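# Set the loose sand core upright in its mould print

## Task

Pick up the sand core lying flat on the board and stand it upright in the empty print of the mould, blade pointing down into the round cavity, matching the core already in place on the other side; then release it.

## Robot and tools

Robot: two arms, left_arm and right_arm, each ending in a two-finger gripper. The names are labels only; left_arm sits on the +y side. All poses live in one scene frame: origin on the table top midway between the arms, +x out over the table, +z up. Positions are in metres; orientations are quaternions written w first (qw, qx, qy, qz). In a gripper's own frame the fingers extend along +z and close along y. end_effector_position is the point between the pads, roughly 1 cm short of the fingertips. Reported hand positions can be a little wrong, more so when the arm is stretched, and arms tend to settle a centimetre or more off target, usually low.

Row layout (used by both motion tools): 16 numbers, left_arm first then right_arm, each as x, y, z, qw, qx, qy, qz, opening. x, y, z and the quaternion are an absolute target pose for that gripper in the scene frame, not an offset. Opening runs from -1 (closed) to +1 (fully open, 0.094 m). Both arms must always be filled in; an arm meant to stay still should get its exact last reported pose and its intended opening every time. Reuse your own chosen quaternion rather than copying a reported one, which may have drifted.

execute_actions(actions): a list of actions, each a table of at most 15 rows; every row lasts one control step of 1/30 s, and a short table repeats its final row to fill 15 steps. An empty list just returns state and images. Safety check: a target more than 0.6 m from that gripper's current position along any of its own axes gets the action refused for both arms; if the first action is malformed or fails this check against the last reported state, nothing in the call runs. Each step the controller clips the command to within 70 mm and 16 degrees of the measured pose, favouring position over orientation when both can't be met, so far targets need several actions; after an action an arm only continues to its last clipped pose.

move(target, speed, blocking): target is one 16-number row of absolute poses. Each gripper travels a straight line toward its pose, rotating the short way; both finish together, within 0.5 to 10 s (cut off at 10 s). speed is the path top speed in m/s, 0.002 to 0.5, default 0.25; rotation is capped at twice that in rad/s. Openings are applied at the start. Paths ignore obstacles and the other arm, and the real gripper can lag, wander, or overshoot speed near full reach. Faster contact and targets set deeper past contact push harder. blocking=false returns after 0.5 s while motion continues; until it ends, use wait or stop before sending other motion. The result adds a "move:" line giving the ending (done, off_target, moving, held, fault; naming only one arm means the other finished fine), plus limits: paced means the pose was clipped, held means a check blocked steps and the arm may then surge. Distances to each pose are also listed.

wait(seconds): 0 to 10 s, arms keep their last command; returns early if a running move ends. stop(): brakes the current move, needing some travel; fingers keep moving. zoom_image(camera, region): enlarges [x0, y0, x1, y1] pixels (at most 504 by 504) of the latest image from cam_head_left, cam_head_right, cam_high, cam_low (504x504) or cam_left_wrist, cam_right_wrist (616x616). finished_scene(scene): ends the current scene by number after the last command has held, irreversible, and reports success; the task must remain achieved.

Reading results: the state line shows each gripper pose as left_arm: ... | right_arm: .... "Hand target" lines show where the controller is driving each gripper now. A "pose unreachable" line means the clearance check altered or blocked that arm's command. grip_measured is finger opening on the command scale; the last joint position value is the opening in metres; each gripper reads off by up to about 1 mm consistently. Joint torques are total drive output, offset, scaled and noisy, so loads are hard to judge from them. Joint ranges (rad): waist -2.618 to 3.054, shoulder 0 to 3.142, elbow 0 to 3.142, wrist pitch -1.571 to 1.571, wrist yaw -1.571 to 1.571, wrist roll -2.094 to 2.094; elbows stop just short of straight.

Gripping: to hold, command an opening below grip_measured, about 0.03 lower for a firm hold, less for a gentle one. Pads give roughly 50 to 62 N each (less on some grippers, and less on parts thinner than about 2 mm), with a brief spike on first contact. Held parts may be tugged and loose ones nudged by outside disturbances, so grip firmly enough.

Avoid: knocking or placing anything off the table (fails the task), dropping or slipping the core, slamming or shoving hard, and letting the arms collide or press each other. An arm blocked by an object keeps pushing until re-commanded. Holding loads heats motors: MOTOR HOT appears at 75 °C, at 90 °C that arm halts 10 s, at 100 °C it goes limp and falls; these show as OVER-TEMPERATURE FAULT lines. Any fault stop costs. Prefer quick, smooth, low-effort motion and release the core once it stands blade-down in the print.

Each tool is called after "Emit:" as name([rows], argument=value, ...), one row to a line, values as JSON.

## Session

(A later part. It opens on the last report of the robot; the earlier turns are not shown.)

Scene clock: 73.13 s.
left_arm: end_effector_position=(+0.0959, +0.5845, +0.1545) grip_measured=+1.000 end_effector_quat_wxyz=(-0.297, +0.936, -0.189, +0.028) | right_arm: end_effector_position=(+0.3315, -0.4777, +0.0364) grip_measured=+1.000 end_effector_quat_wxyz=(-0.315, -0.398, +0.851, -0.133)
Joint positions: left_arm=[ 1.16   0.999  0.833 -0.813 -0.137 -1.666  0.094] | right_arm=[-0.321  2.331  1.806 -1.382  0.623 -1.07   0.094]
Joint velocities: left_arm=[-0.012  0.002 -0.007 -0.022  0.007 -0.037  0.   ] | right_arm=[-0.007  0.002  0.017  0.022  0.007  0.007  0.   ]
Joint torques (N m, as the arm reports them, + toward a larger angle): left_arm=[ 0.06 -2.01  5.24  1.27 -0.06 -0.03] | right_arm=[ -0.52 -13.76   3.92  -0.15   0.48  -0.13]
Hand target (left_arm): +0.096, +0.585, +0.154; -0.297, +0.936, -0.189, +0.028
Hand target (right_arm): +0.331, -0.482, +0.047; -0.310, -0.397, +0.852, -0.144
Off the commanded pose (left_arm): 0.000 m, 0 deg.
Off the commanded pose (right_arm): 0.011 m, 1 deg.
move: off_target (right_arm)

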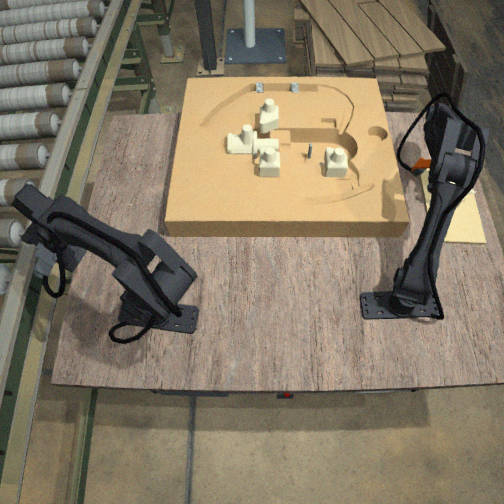

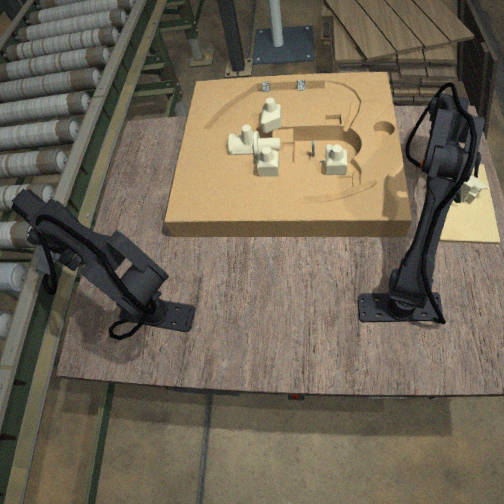

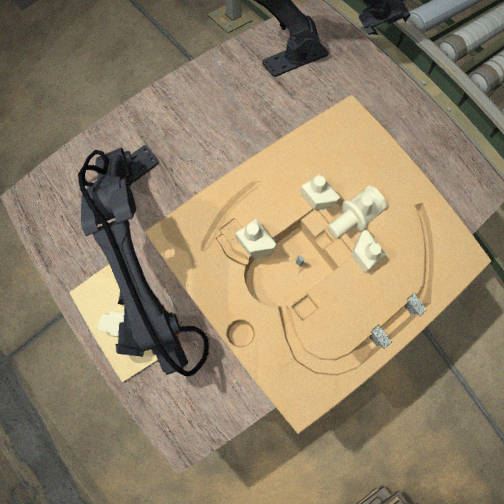

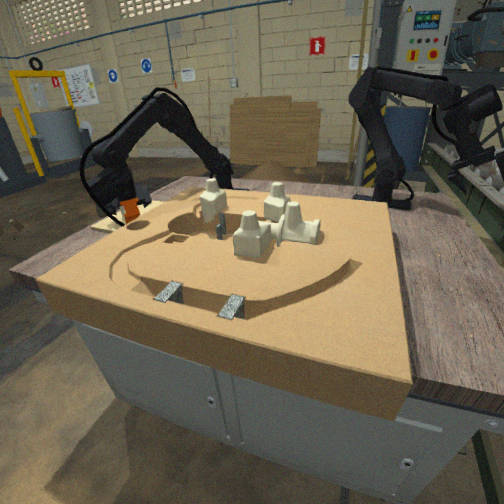

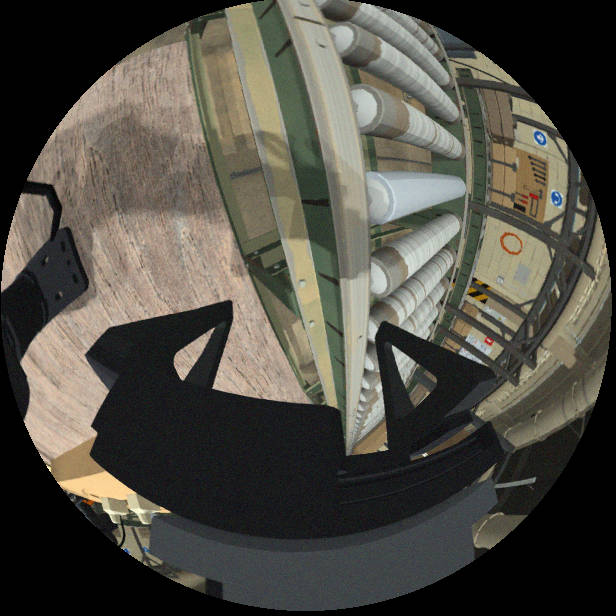

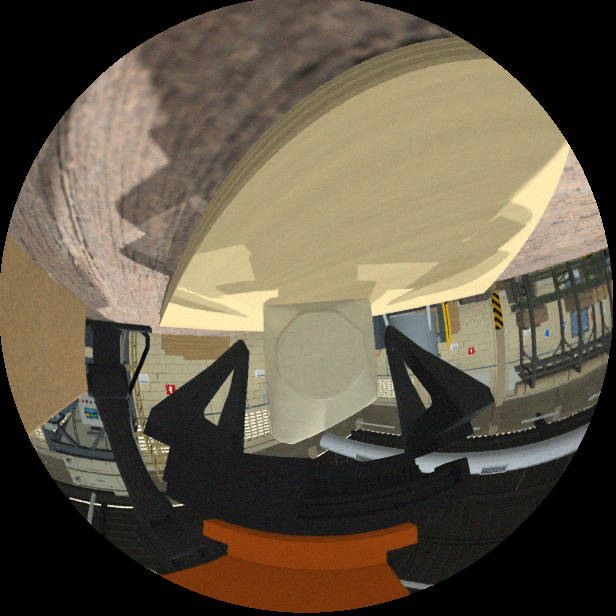

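Emit:
execute_actions([
  [[0.0959,0.5845,0.1545,-0.297,0.936,-0.189,0.028,1, 0.331,-0.486,0.050,-0.310,-0.397,0.852,-0.1445,0.3]],
  [[0.0959,0.5845,0.1545,-0.297,0.936,-0.189,0.028,1, 0.331,-0.486,0.050,-0.310,-0.397,0.852,-0.1445,0.05]],
  [[0.0959,0.5845,0.1545,-0.297,0.936,-0.189,0.028,1, 0.331,-0.486,0.050,-0.310,-0.397,0.852,-0.1445,-0.05]],
])

Scene clock: 82.27 s.
left_arm: end_effector_position=(+0.0959, +0.5845, +0.1545) grip_measured=+1.000 end_effector_quat_wxyz=(-0.297, +0.936, -0.189, +0.028) | right_arm: end_effector_position=(+0.3311, -0.4809, +0.0365) grip_measured=+0.161 end_effector_quat_wxyz=(-0.315, -0.399, +0.850, -0.134)
Joint positions: left_arm=[ 1.16   0.999  0.833 -0.813 -0.137 -1.666  0.094] | right_arm=[-0.327  2.331  1.806 -1.377  0.628 -1.081  0.055]
Joint velocities: left_arm=[-0.012 -0.007 -0.002  0.007 -0.022 -0.007  0.   ] | right_arm=[ 0.002  0.002 -0.002 -0.022 -0.066 -0.095  0.001]
Joint torques (N m, as the arm reports them, + toward a larger angle): left_arm=[ 0.1  -2.01  5.28  1.27 -0.06 -0.02] | right_arm=[ -0.74 -13.68   4.99  -0.27   0.45  -0.13]
Hand target (left_arm): +0.096, +0.585, +0.154; -0.297, +0.936, -0.189, +0.028
Hand target (right_arm): +0.331, -0.486, +0.050; -0.310, -0.397, +0.852, -0.145
Off the commanded pose (left_arm): 0.000 m, 0 deg.
Off the commanded pose (right_arm): 0.014 m, 1 deg.

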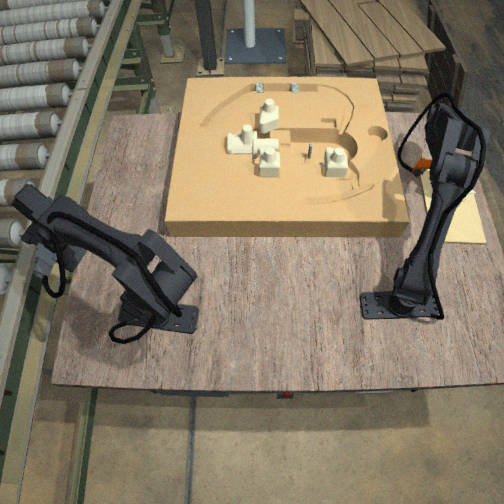

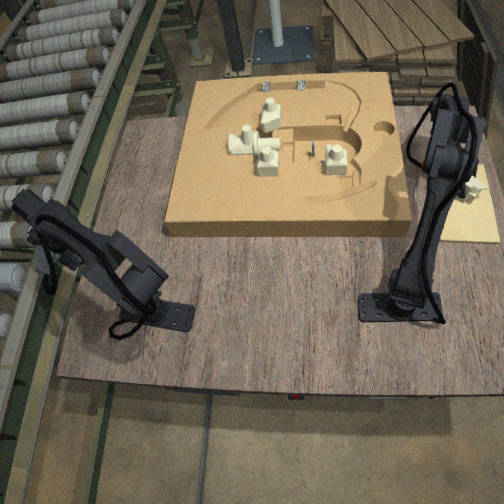

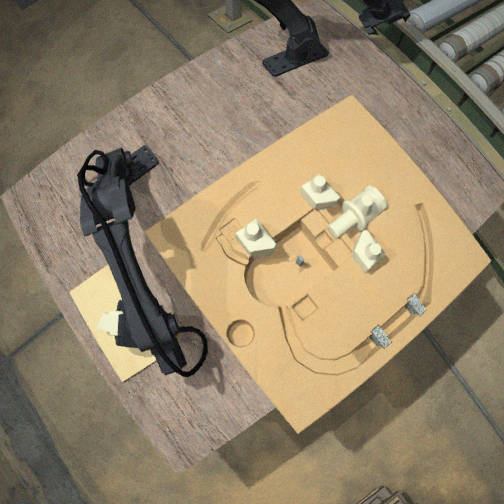

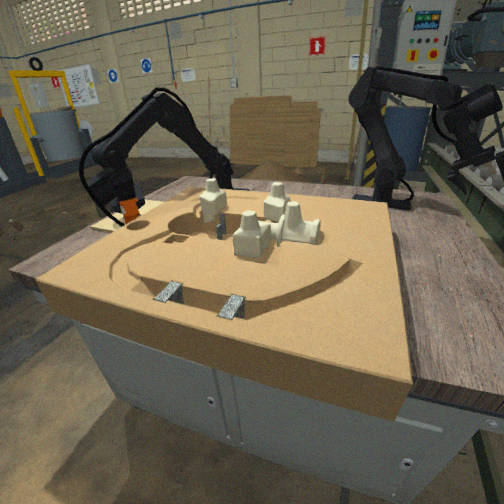

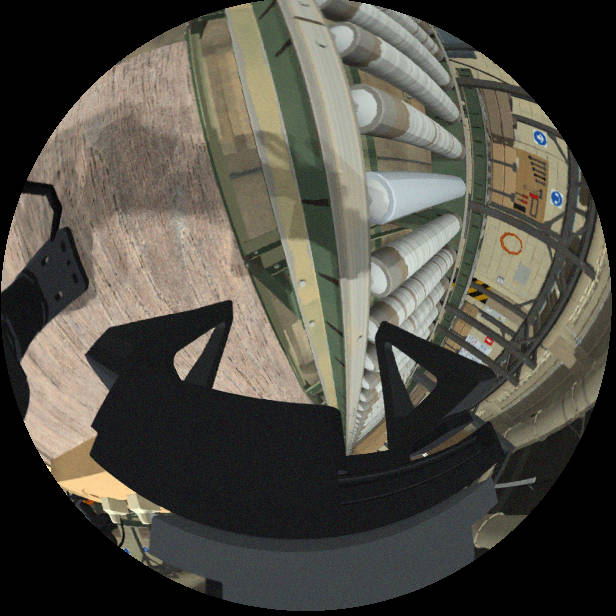

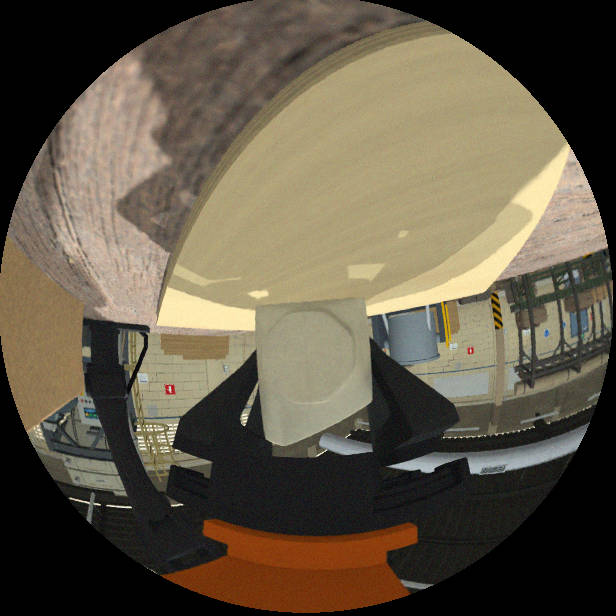

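Emit:
move(target=[0.0959,0.5845,0.1545,-0.297,0.936,-0.189,0.028,1, 0.335,-0.478,0.09,-0.310,-0.397,0.852,-0.1445,0.12], speed=0.08)

Scene clock: 84.97 s.
left_arm: end_effector_position=(+0.0959, +0.5845, +0.1545) grip_measured=+1.000 end_effector_quat_wxyz=(-0.297, +0.936, -0.189, +0.028) | right_arm: end_effector_position=(+0.3287, -0.4768, +0.0594) grip_measured=+0.161 end_effector_quat_wxyz=(-0.321, -0.401, +0.850, -0.115)
Joint positions: left_arm=[ 1.16   0.999  0.833 -0.813 -0.137 -1.666  0.094] | right_arm=[-0.327  2.324  1.887 -1.498  0.606 -1.077  0.055]
Joint velocities: left_arm=[-0.007  0.007  0.007 -0.066  0.007 -0.022  0.   ] | right_arm=[ 0.002  0.012  0.002 -0.066  0.037  0.007 -0.   ]
Joint torques (N m, as the arm reports them, + toward a larger angle): left_arm=[ 0.06 -2.02  5.34  1.28 -0.08 -0.02] | right_arm=[  0.86 -15.04   7.57  -0.68   0.6    0.06]
Hand target (left_arm): +0.096, +0.585, +0.154; -0.297, +0.936, -0.189, +0.028
Hand target (right_arm): +0.335, -0.478, +0.089; -0.309, -0.397, +0.852, -0.145
Off the commanded pose (left_arm): 0.000 m, 0 deg.
Off the commanded pose (right_arm): 0.031 m, 4 deg.
move: off_target (right_arm)

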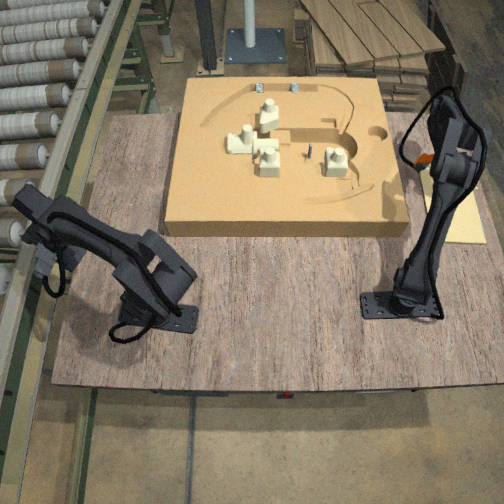

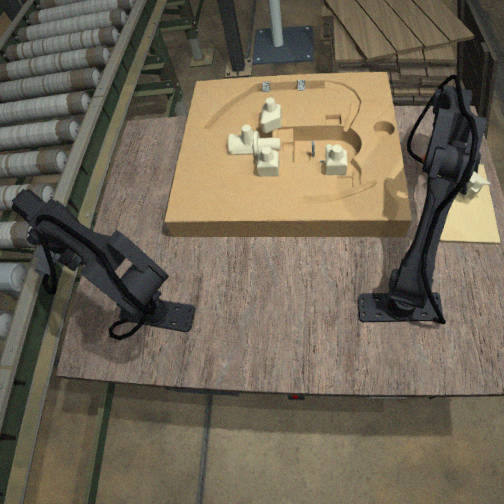

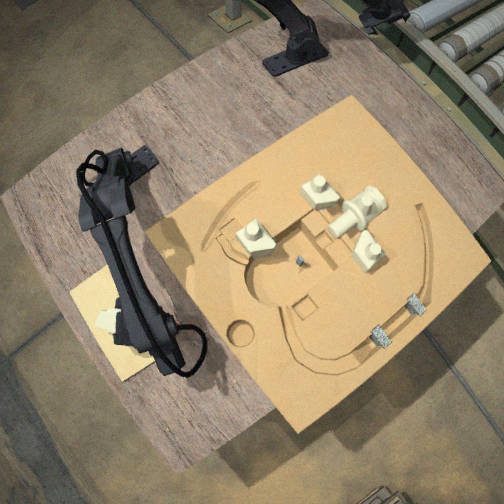

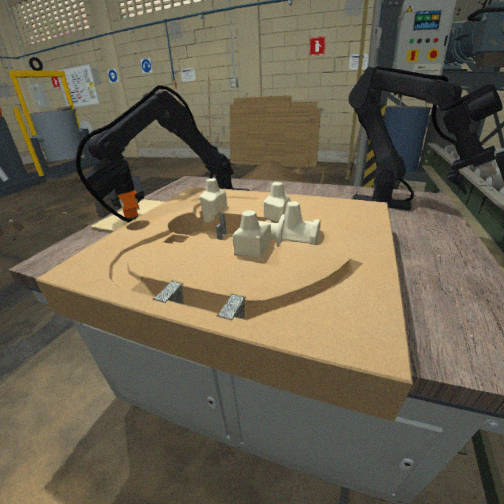

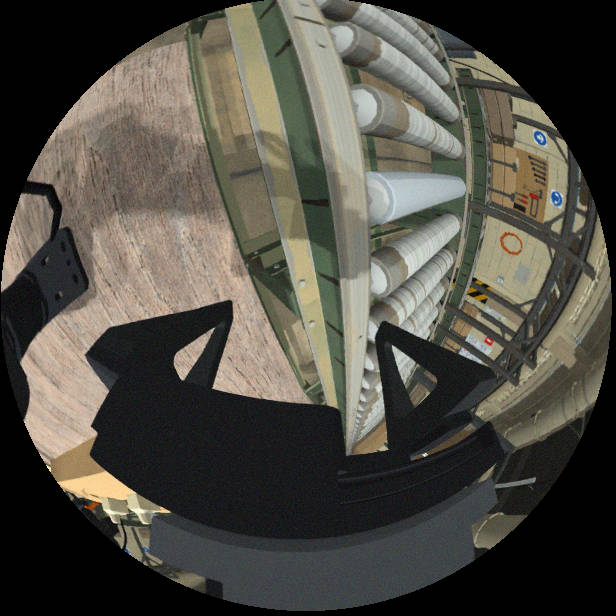

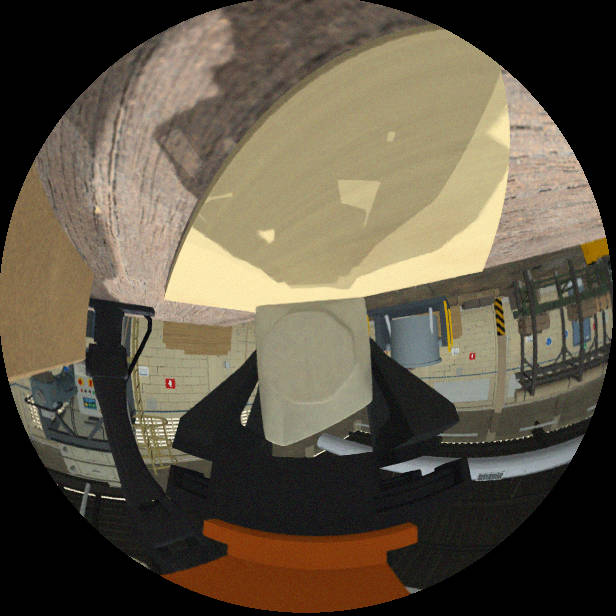

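Emit:
move(target=[0.0959,0.5845,0.1545,-0.297,0.936,-0.189,0.028,1, 0.36,-0.47,0.20,0,-0.3,0.954,0,0.12], speed=0.2)

Emit:
move(target=[0.0959,0.5845,0.1545,-0.297,0.936,-0.189,0.028,1, 0.50,-0.19,0.22,0.4226,0,0.9063,0,0.12], speed=0.2)

Scene clock: 90.70 s.
left_arm: end_effector_position=(+0.0959, +0.5845, +0.1545) grip_measured=+1.000 end_effector_quat_wxyz=(-0.297, +0.936, -0.189, +0.028) | right_arm: end_effector_position=(+0.3588, -0.4693, +0.1725) grip_measured=+0.160 end_effector_quat_wxyz=(+0.013, -0.310, +0.950, -0.028)
Joint positions: left_arm=[ 1.16   0.999  0.833 -0.813 -0.137 -1.666  0.094] | right_arm=[-0.531  2.085  2.134 -1.561  0.018 -1.146  0.055]
Joint velocities: left_arm=[-0.002 -0.002  0.002 -0.022 -0.051 -0.022  0.   ] | right_arm=[ 0.012 -0.012 -0.017  0.037 -0.007 -0.007 -0.   ]
Joint torques (N m, as the arm reports them, + toward a larger angle): left_arm=[ 0.08 -2.04  5.24  1.28 -0.08 -0.01] | right_arm=[ -0.61 -13.39   8.11   0.45  -0.15   0.01]
Hand target (left_arm): +0.096, +0.585, +0.155; -0.297, +0.936, -0.189, +0.028
Hand target (right_arm): +0.361, -0.470, +0.201; +0.046, -0.305, +0.950, -0.052
Off the commanded pose (left_arm): 0.000 m, 0 deg.
Off the commanded pose (right_arm): 0.028 m, 4 deg.
joint sent to its limit (right arm) — the command would take joint 4 (wrist pitch) past its lower limit, so that joint was sent only as far as its limit.
move: off_target (right_arm)

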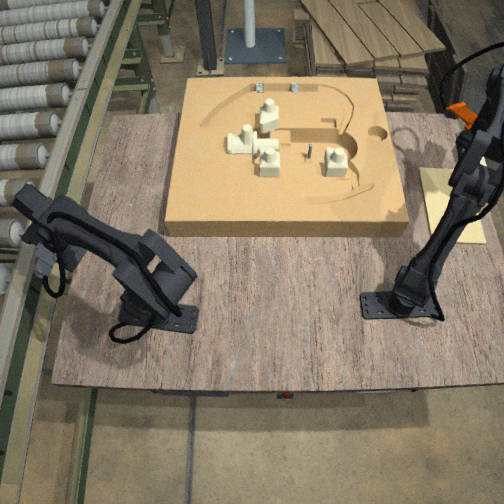

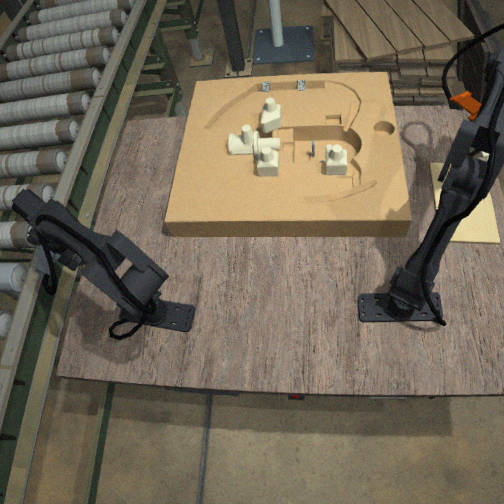

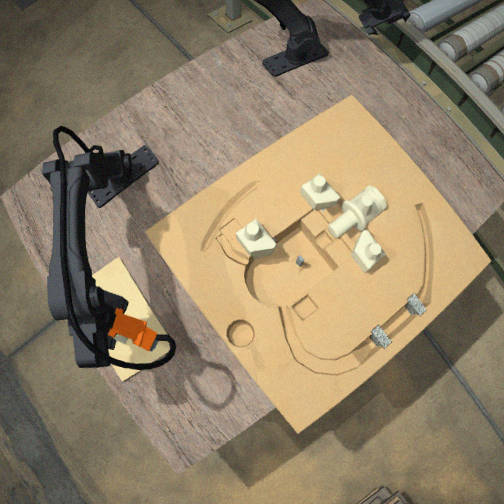

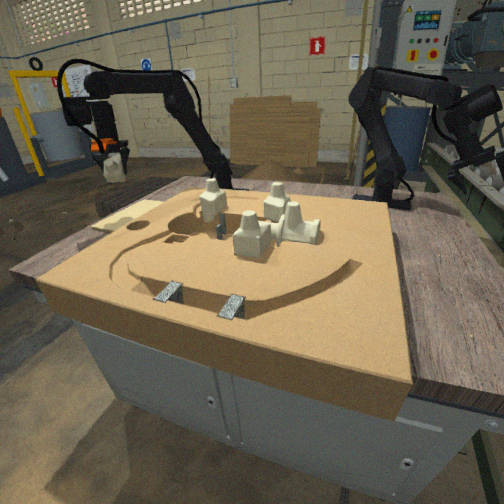

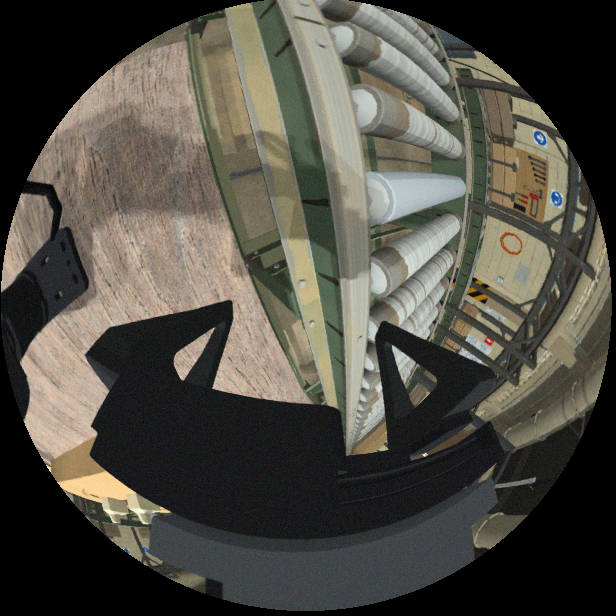

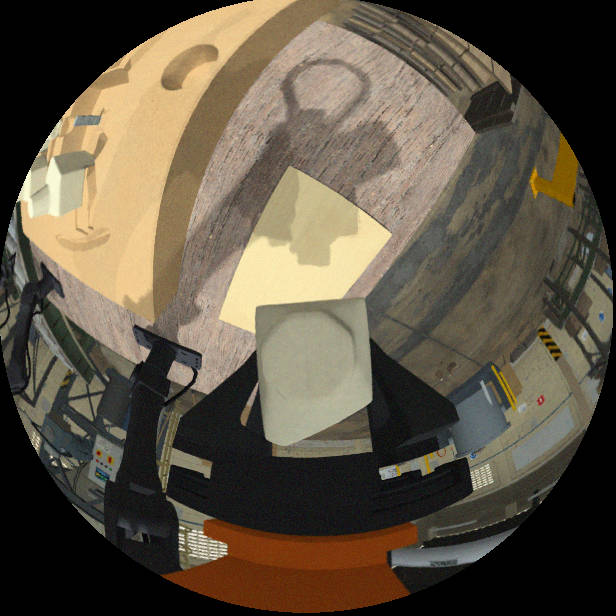

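Scene clock: 93.93 s.
left_arm: end_effector_position=(+0.0959, +0.5845, +0.1545) grip_measured=+1.000 end_effector_quat_wxyz=(-0.297, +0.936, -0.189, +0.028) | right_arm: end_effector_position=(+0.4869, -0.1897, +0.1925) grip_measured=+0.159 end_effector_quat_wxyz=(+0.370, -0.018, +0.929, -0.007)
Joint positions: left_arm=[ 1.16   0.999  0.833 -0.813 -0.137 -1.666  0.094] | right_arm=[ 0.195  1.747  1.487 -0.564  0.146  0.116  0.054]
Joint velocities: left_arm=[-0.007  0.007 -0.007  0.022 -0.066 -0.022  0.   ] | right_arm=[ 0.002 -0.002  0.002  0.051  0.051 -0.022  0.   ]
Joint torques (N m, as the arm reports them, + toward a larger angle): left_arm=[ 0.11 -2.01  5.2   1.27 -0.08 -0.04] | right_arm=[  0.07 -10.02   6.99   2.35   0.24   0.08]
Hand target (left_arm): +0.096, +0.585, +0.155; -0.297, +0.936, -0.189, +0.028
Hand target (right_arm): +0.499, -0.190, +0.220; +0.418, -0.005, +0.909, -0.004
Off the commanded pose (left_arm): 0.000 m, 0 deg.
Off the commanded pose (right_arm): 0.031 m, 7 deg.
move: off_target (right_arm)

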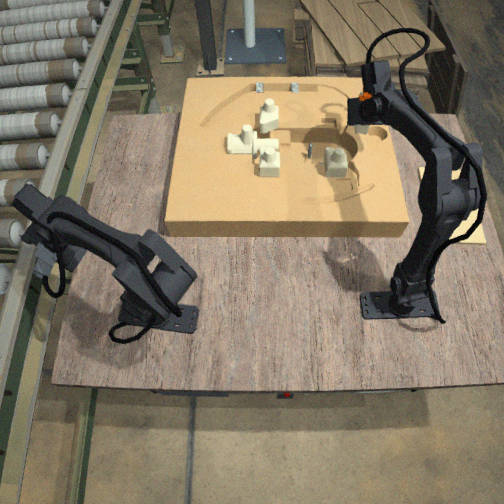

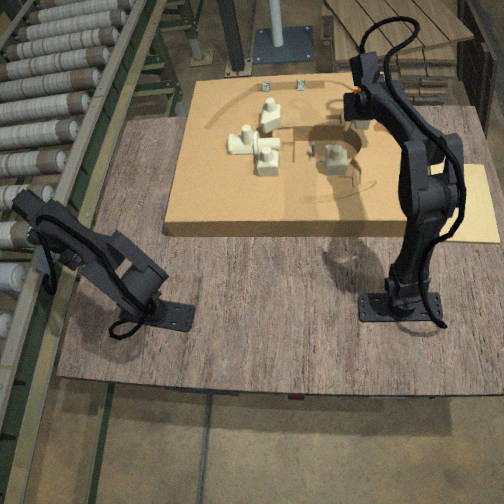

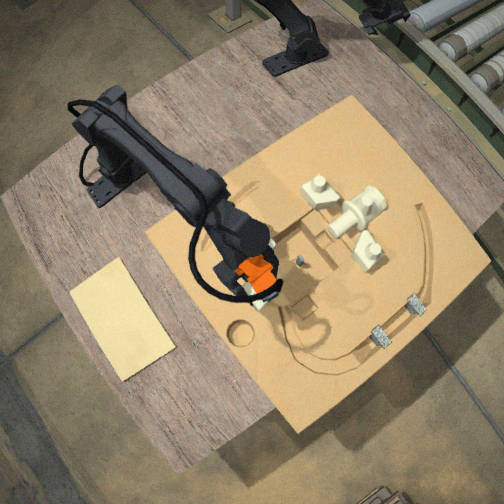

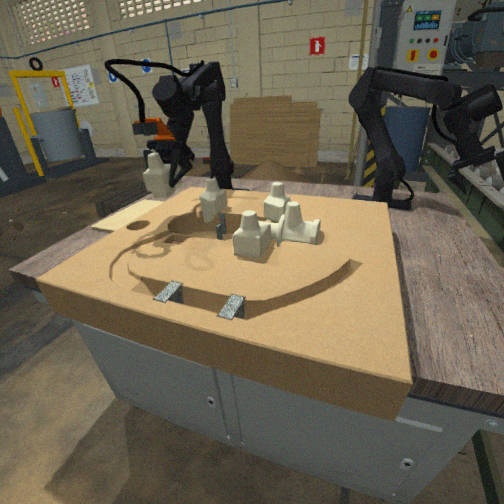

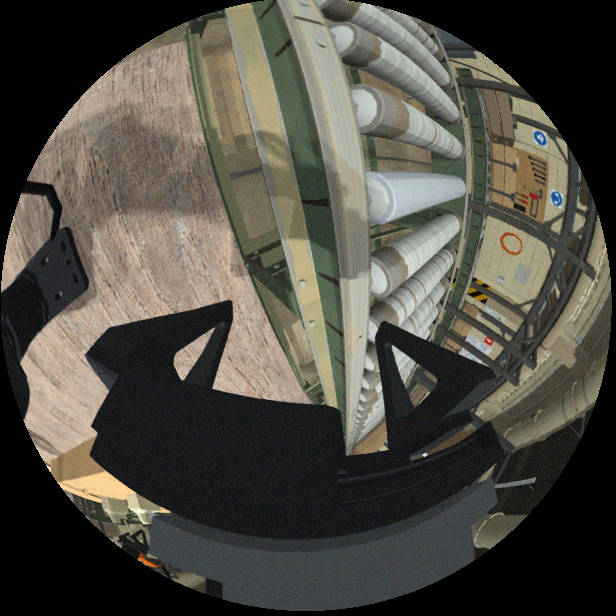

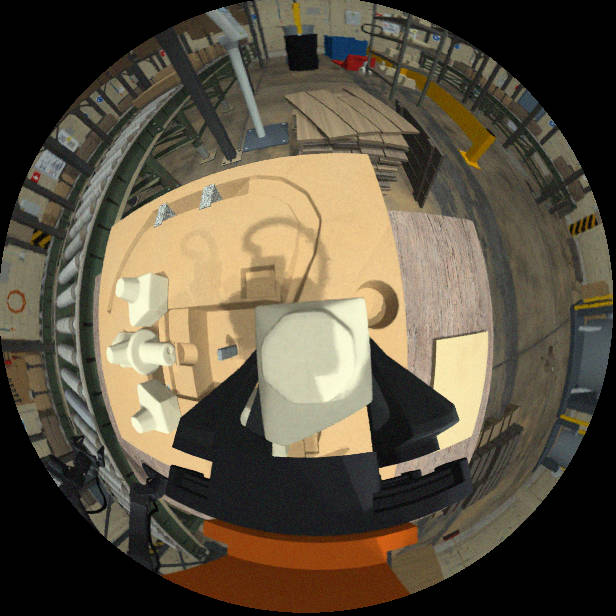

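Emit:
move(target=[0.0959,0.5845,0.1545,-0.297,0.936,-0.189,0.028,1, 0.53,-0.14,0.21,0.477,0,0.879,0,0.12], speed=0.1)

Emit:
zoom_image(camera="cam_low", region=[110,100,270,260])

Emit:
zoom_image(camera="cam_head_left", region=[260,50,420,190])

Scene clock: 100.13 s.
left_arm: end_effector_position=(+0.0959, +0.5845, +0.1545) grip_measured=+1.000 end_effector_quat_wxyz=(-0.297, +0.936, -0.189, +0.028) | right_arm: end_effector_position=(+0.5171, -0.1436, +0.1823) grip_measured=+0.159 end_effector_quat_wxyz=(+0.431, -0.015, +0.902, -0.009)
Joint positions: left_arm=[ 1.16   0.999  0.833 -0.813 -0.137 -1.666  0.094] | right_arm=[ 0.304  1.835  1.463 -0.334  0.251  0.171  0.054]
Joint velocities: left_arm=[-0.007  0.002 -0.007 -0.022 -0.081 -0.022  0.   ] | right_arm=[-0.022 -0.012  0.012  0.007  0.007  0.007 -0.002]
Joint torques (N m, as the arm reports them, + toward a larger angle): left_arm=[ 0.06 -2.04  5.26  1.25 -0.05 -0.02] | right_arm=[  0.43 -10.23   7.22   2.53   0.31   0.06]
Hand target (left_arm): +0.096, +0.585, +0.154; -0.297, +0.936, -0.189, +0.028
Hand target (right_arm): +0.528, -0.141, +0.210; +0.476, -0.001, +0.880, -0.001
Off the commanded pose (left_arm): 0.000 m, 0 deg.
Off the commanded pose (right_arm): 0.031 m, 6 deg.
move: off_target (right_arm)

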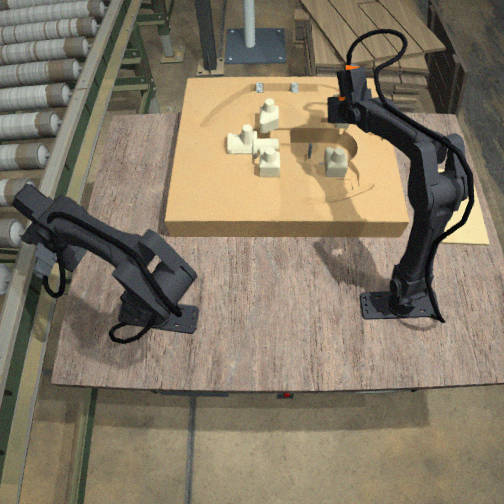

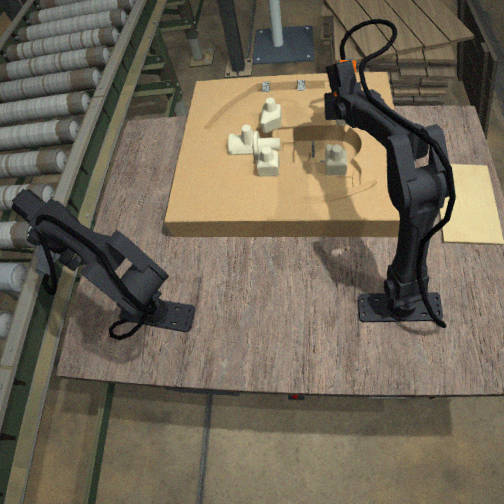

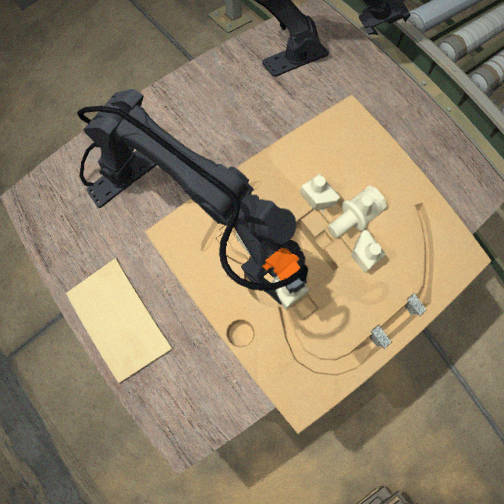

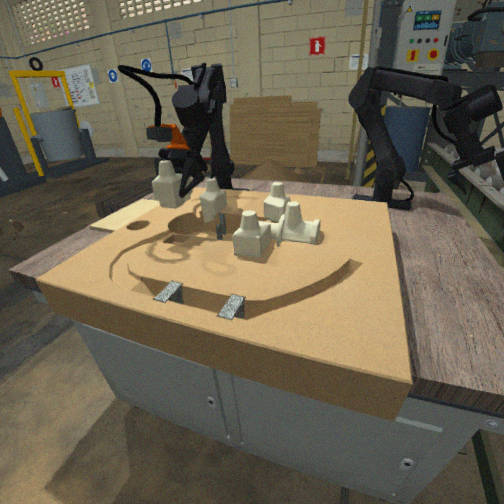

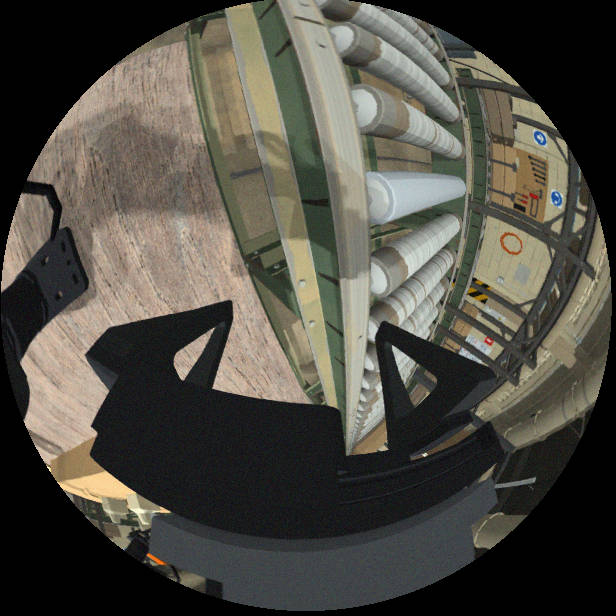

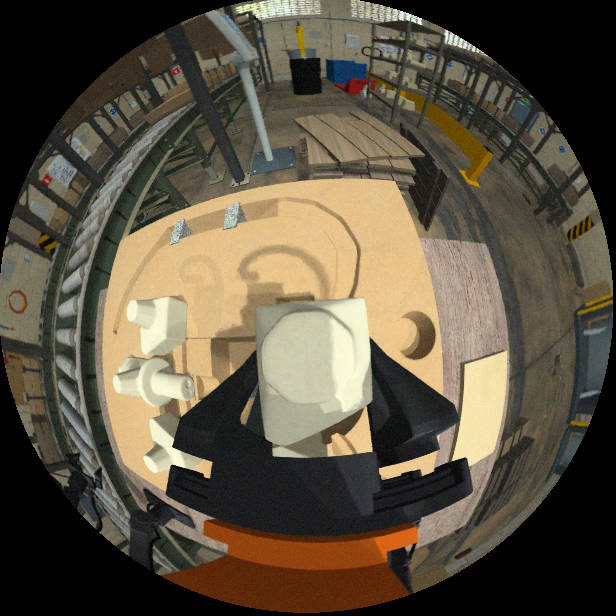

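Region (110, 100, 270, 260) of cam_low's 504x504 image, scaled by 3.150, with more detail than that image has.

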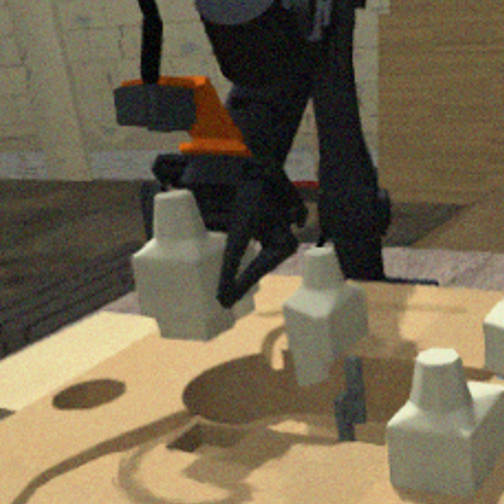

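Region (260, 50, 420, 190) of cam_head_left's 504x504 image, scaled by 3.150, with more detail than that image has; it fills the top 441 rows of this view, and the rest is white.

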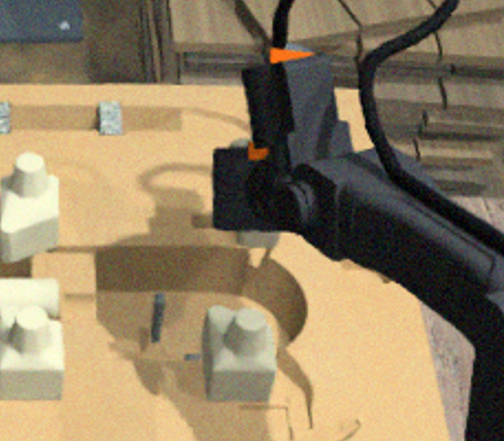

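Emit:
move(target=[0.0959,0.5845,0.1545,-0.297,0.936,-0.189,0.028,1, 0.56,-0.125,0.19,0.47,0,0.883,0,0.12], speed=0.08)

Emit:
zoom_image(camera="cam_low", region=[110,120,270,280])

Emit:
zoom_image(camera="cam_high", region=[240,230,360,350])

Scene clock: 106.53 s.
left_arm: end_effector_position=(+0.0959, +0.5845, +0.1545) grip_measured=+1.000 end_effector_quat_wxyz=(-0.297, +0.936, -0.189, +0.028) | right_arm: end_effector_position=(+0.5371, -0.1330, +0.1444) grip_measured=+0.159 end_effector_quat_wxyz=(+0.408, -0.017, +0.913, -0.013)
Joint positions: left_arm=[ 1.16   0.999  0.833 -0.813 -0.137 -1.666  0.094] | right_arm=[ 0.312  1.97   1.53  -0.32   0.253  0.183  0.054]
Joint velocities: left_arm=[ 0.002  0.002  0.007  0.022  0.007 -0.051  0.   ] | right_arm=[ 0.002 -0.002  0.012  0.037 -0.037  0.037  0.   ]
Joint torques (N m, as the arm reports them, + toward a larger angle): left_arm=[ 0.06 -2.03  5.21  1.25 -0.07 -0.01] | right_arm=[  0.51 -11.64   9.96   2.37   0.34   0.06]
Hand target (left_arm): +0.096, +0.585, +0.154; -0.297, +0.936, -0.189, +0.028
Hand target (right_arm): +0.555, -0.127, +0.191; +0.469, +0.000, +0.883, +0.000
Off the commanded pose (left_arm): 0.000 m, 0 deg.
Off the commanded pose (right_arm): 0.052 m, 8 deg.
move: off_target (right_arm)

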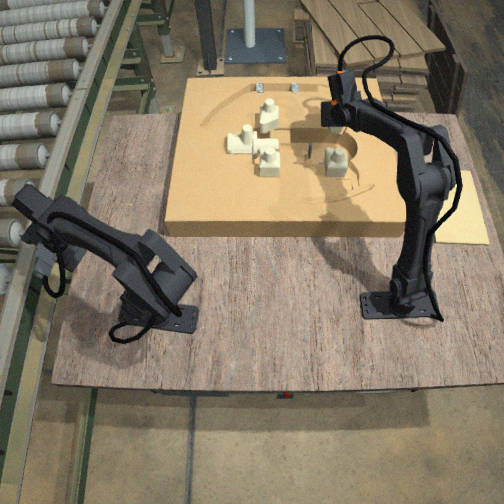

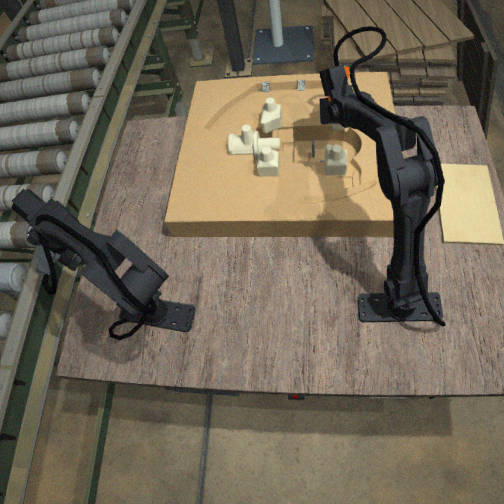

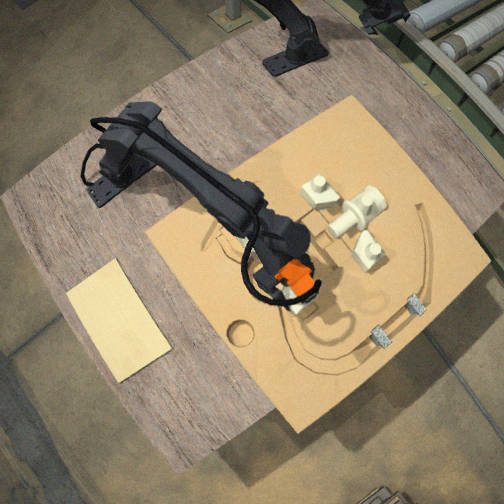

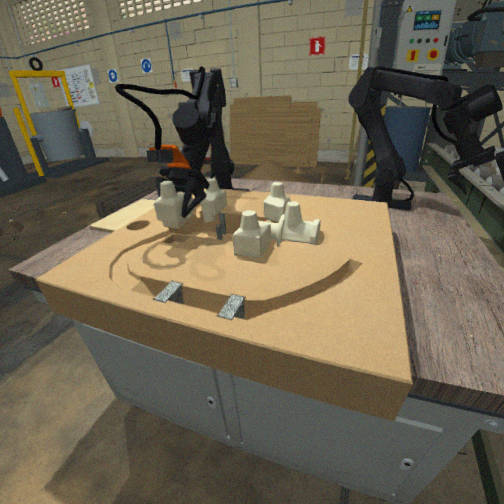

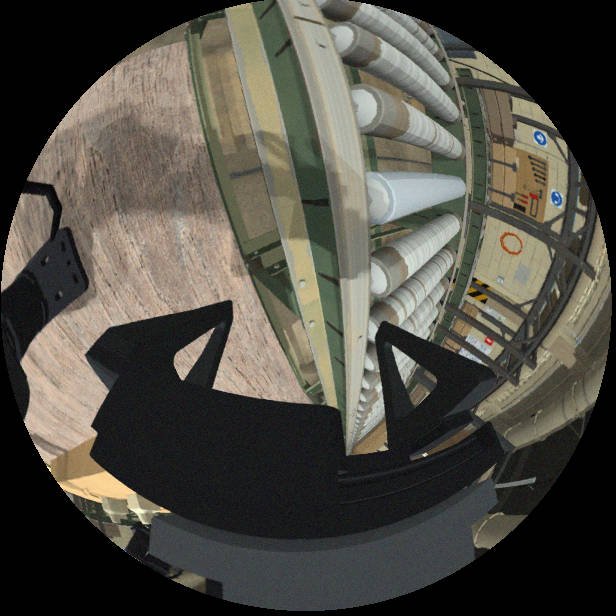

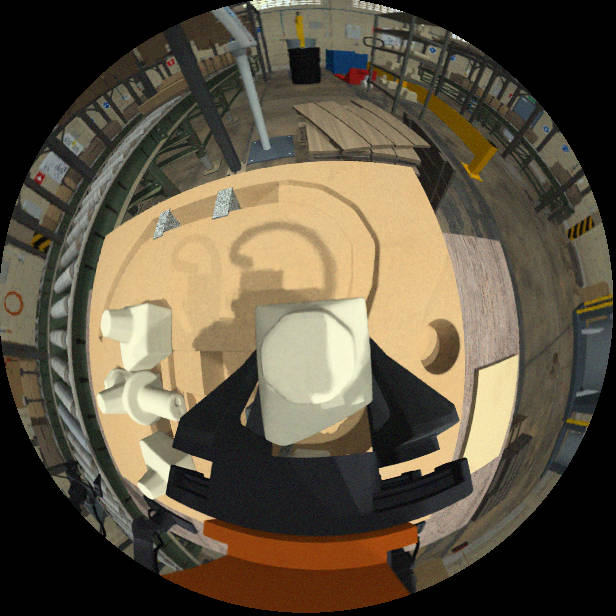

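Region (110, 120, 270, 280) of cam_low's 504x504 image, scaled by 3.150, with more detail than that image has.

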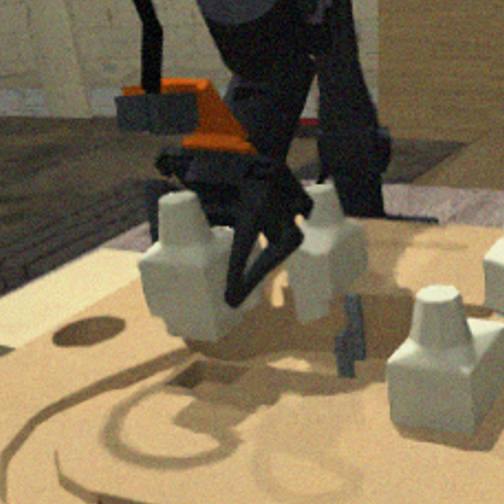

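Region (240, 230, 360, 350) of cam_high's 504x504 image, scaled by 4.200, with more detail than that image has.

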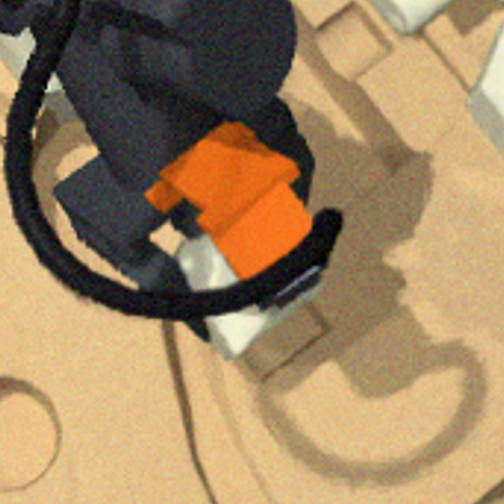

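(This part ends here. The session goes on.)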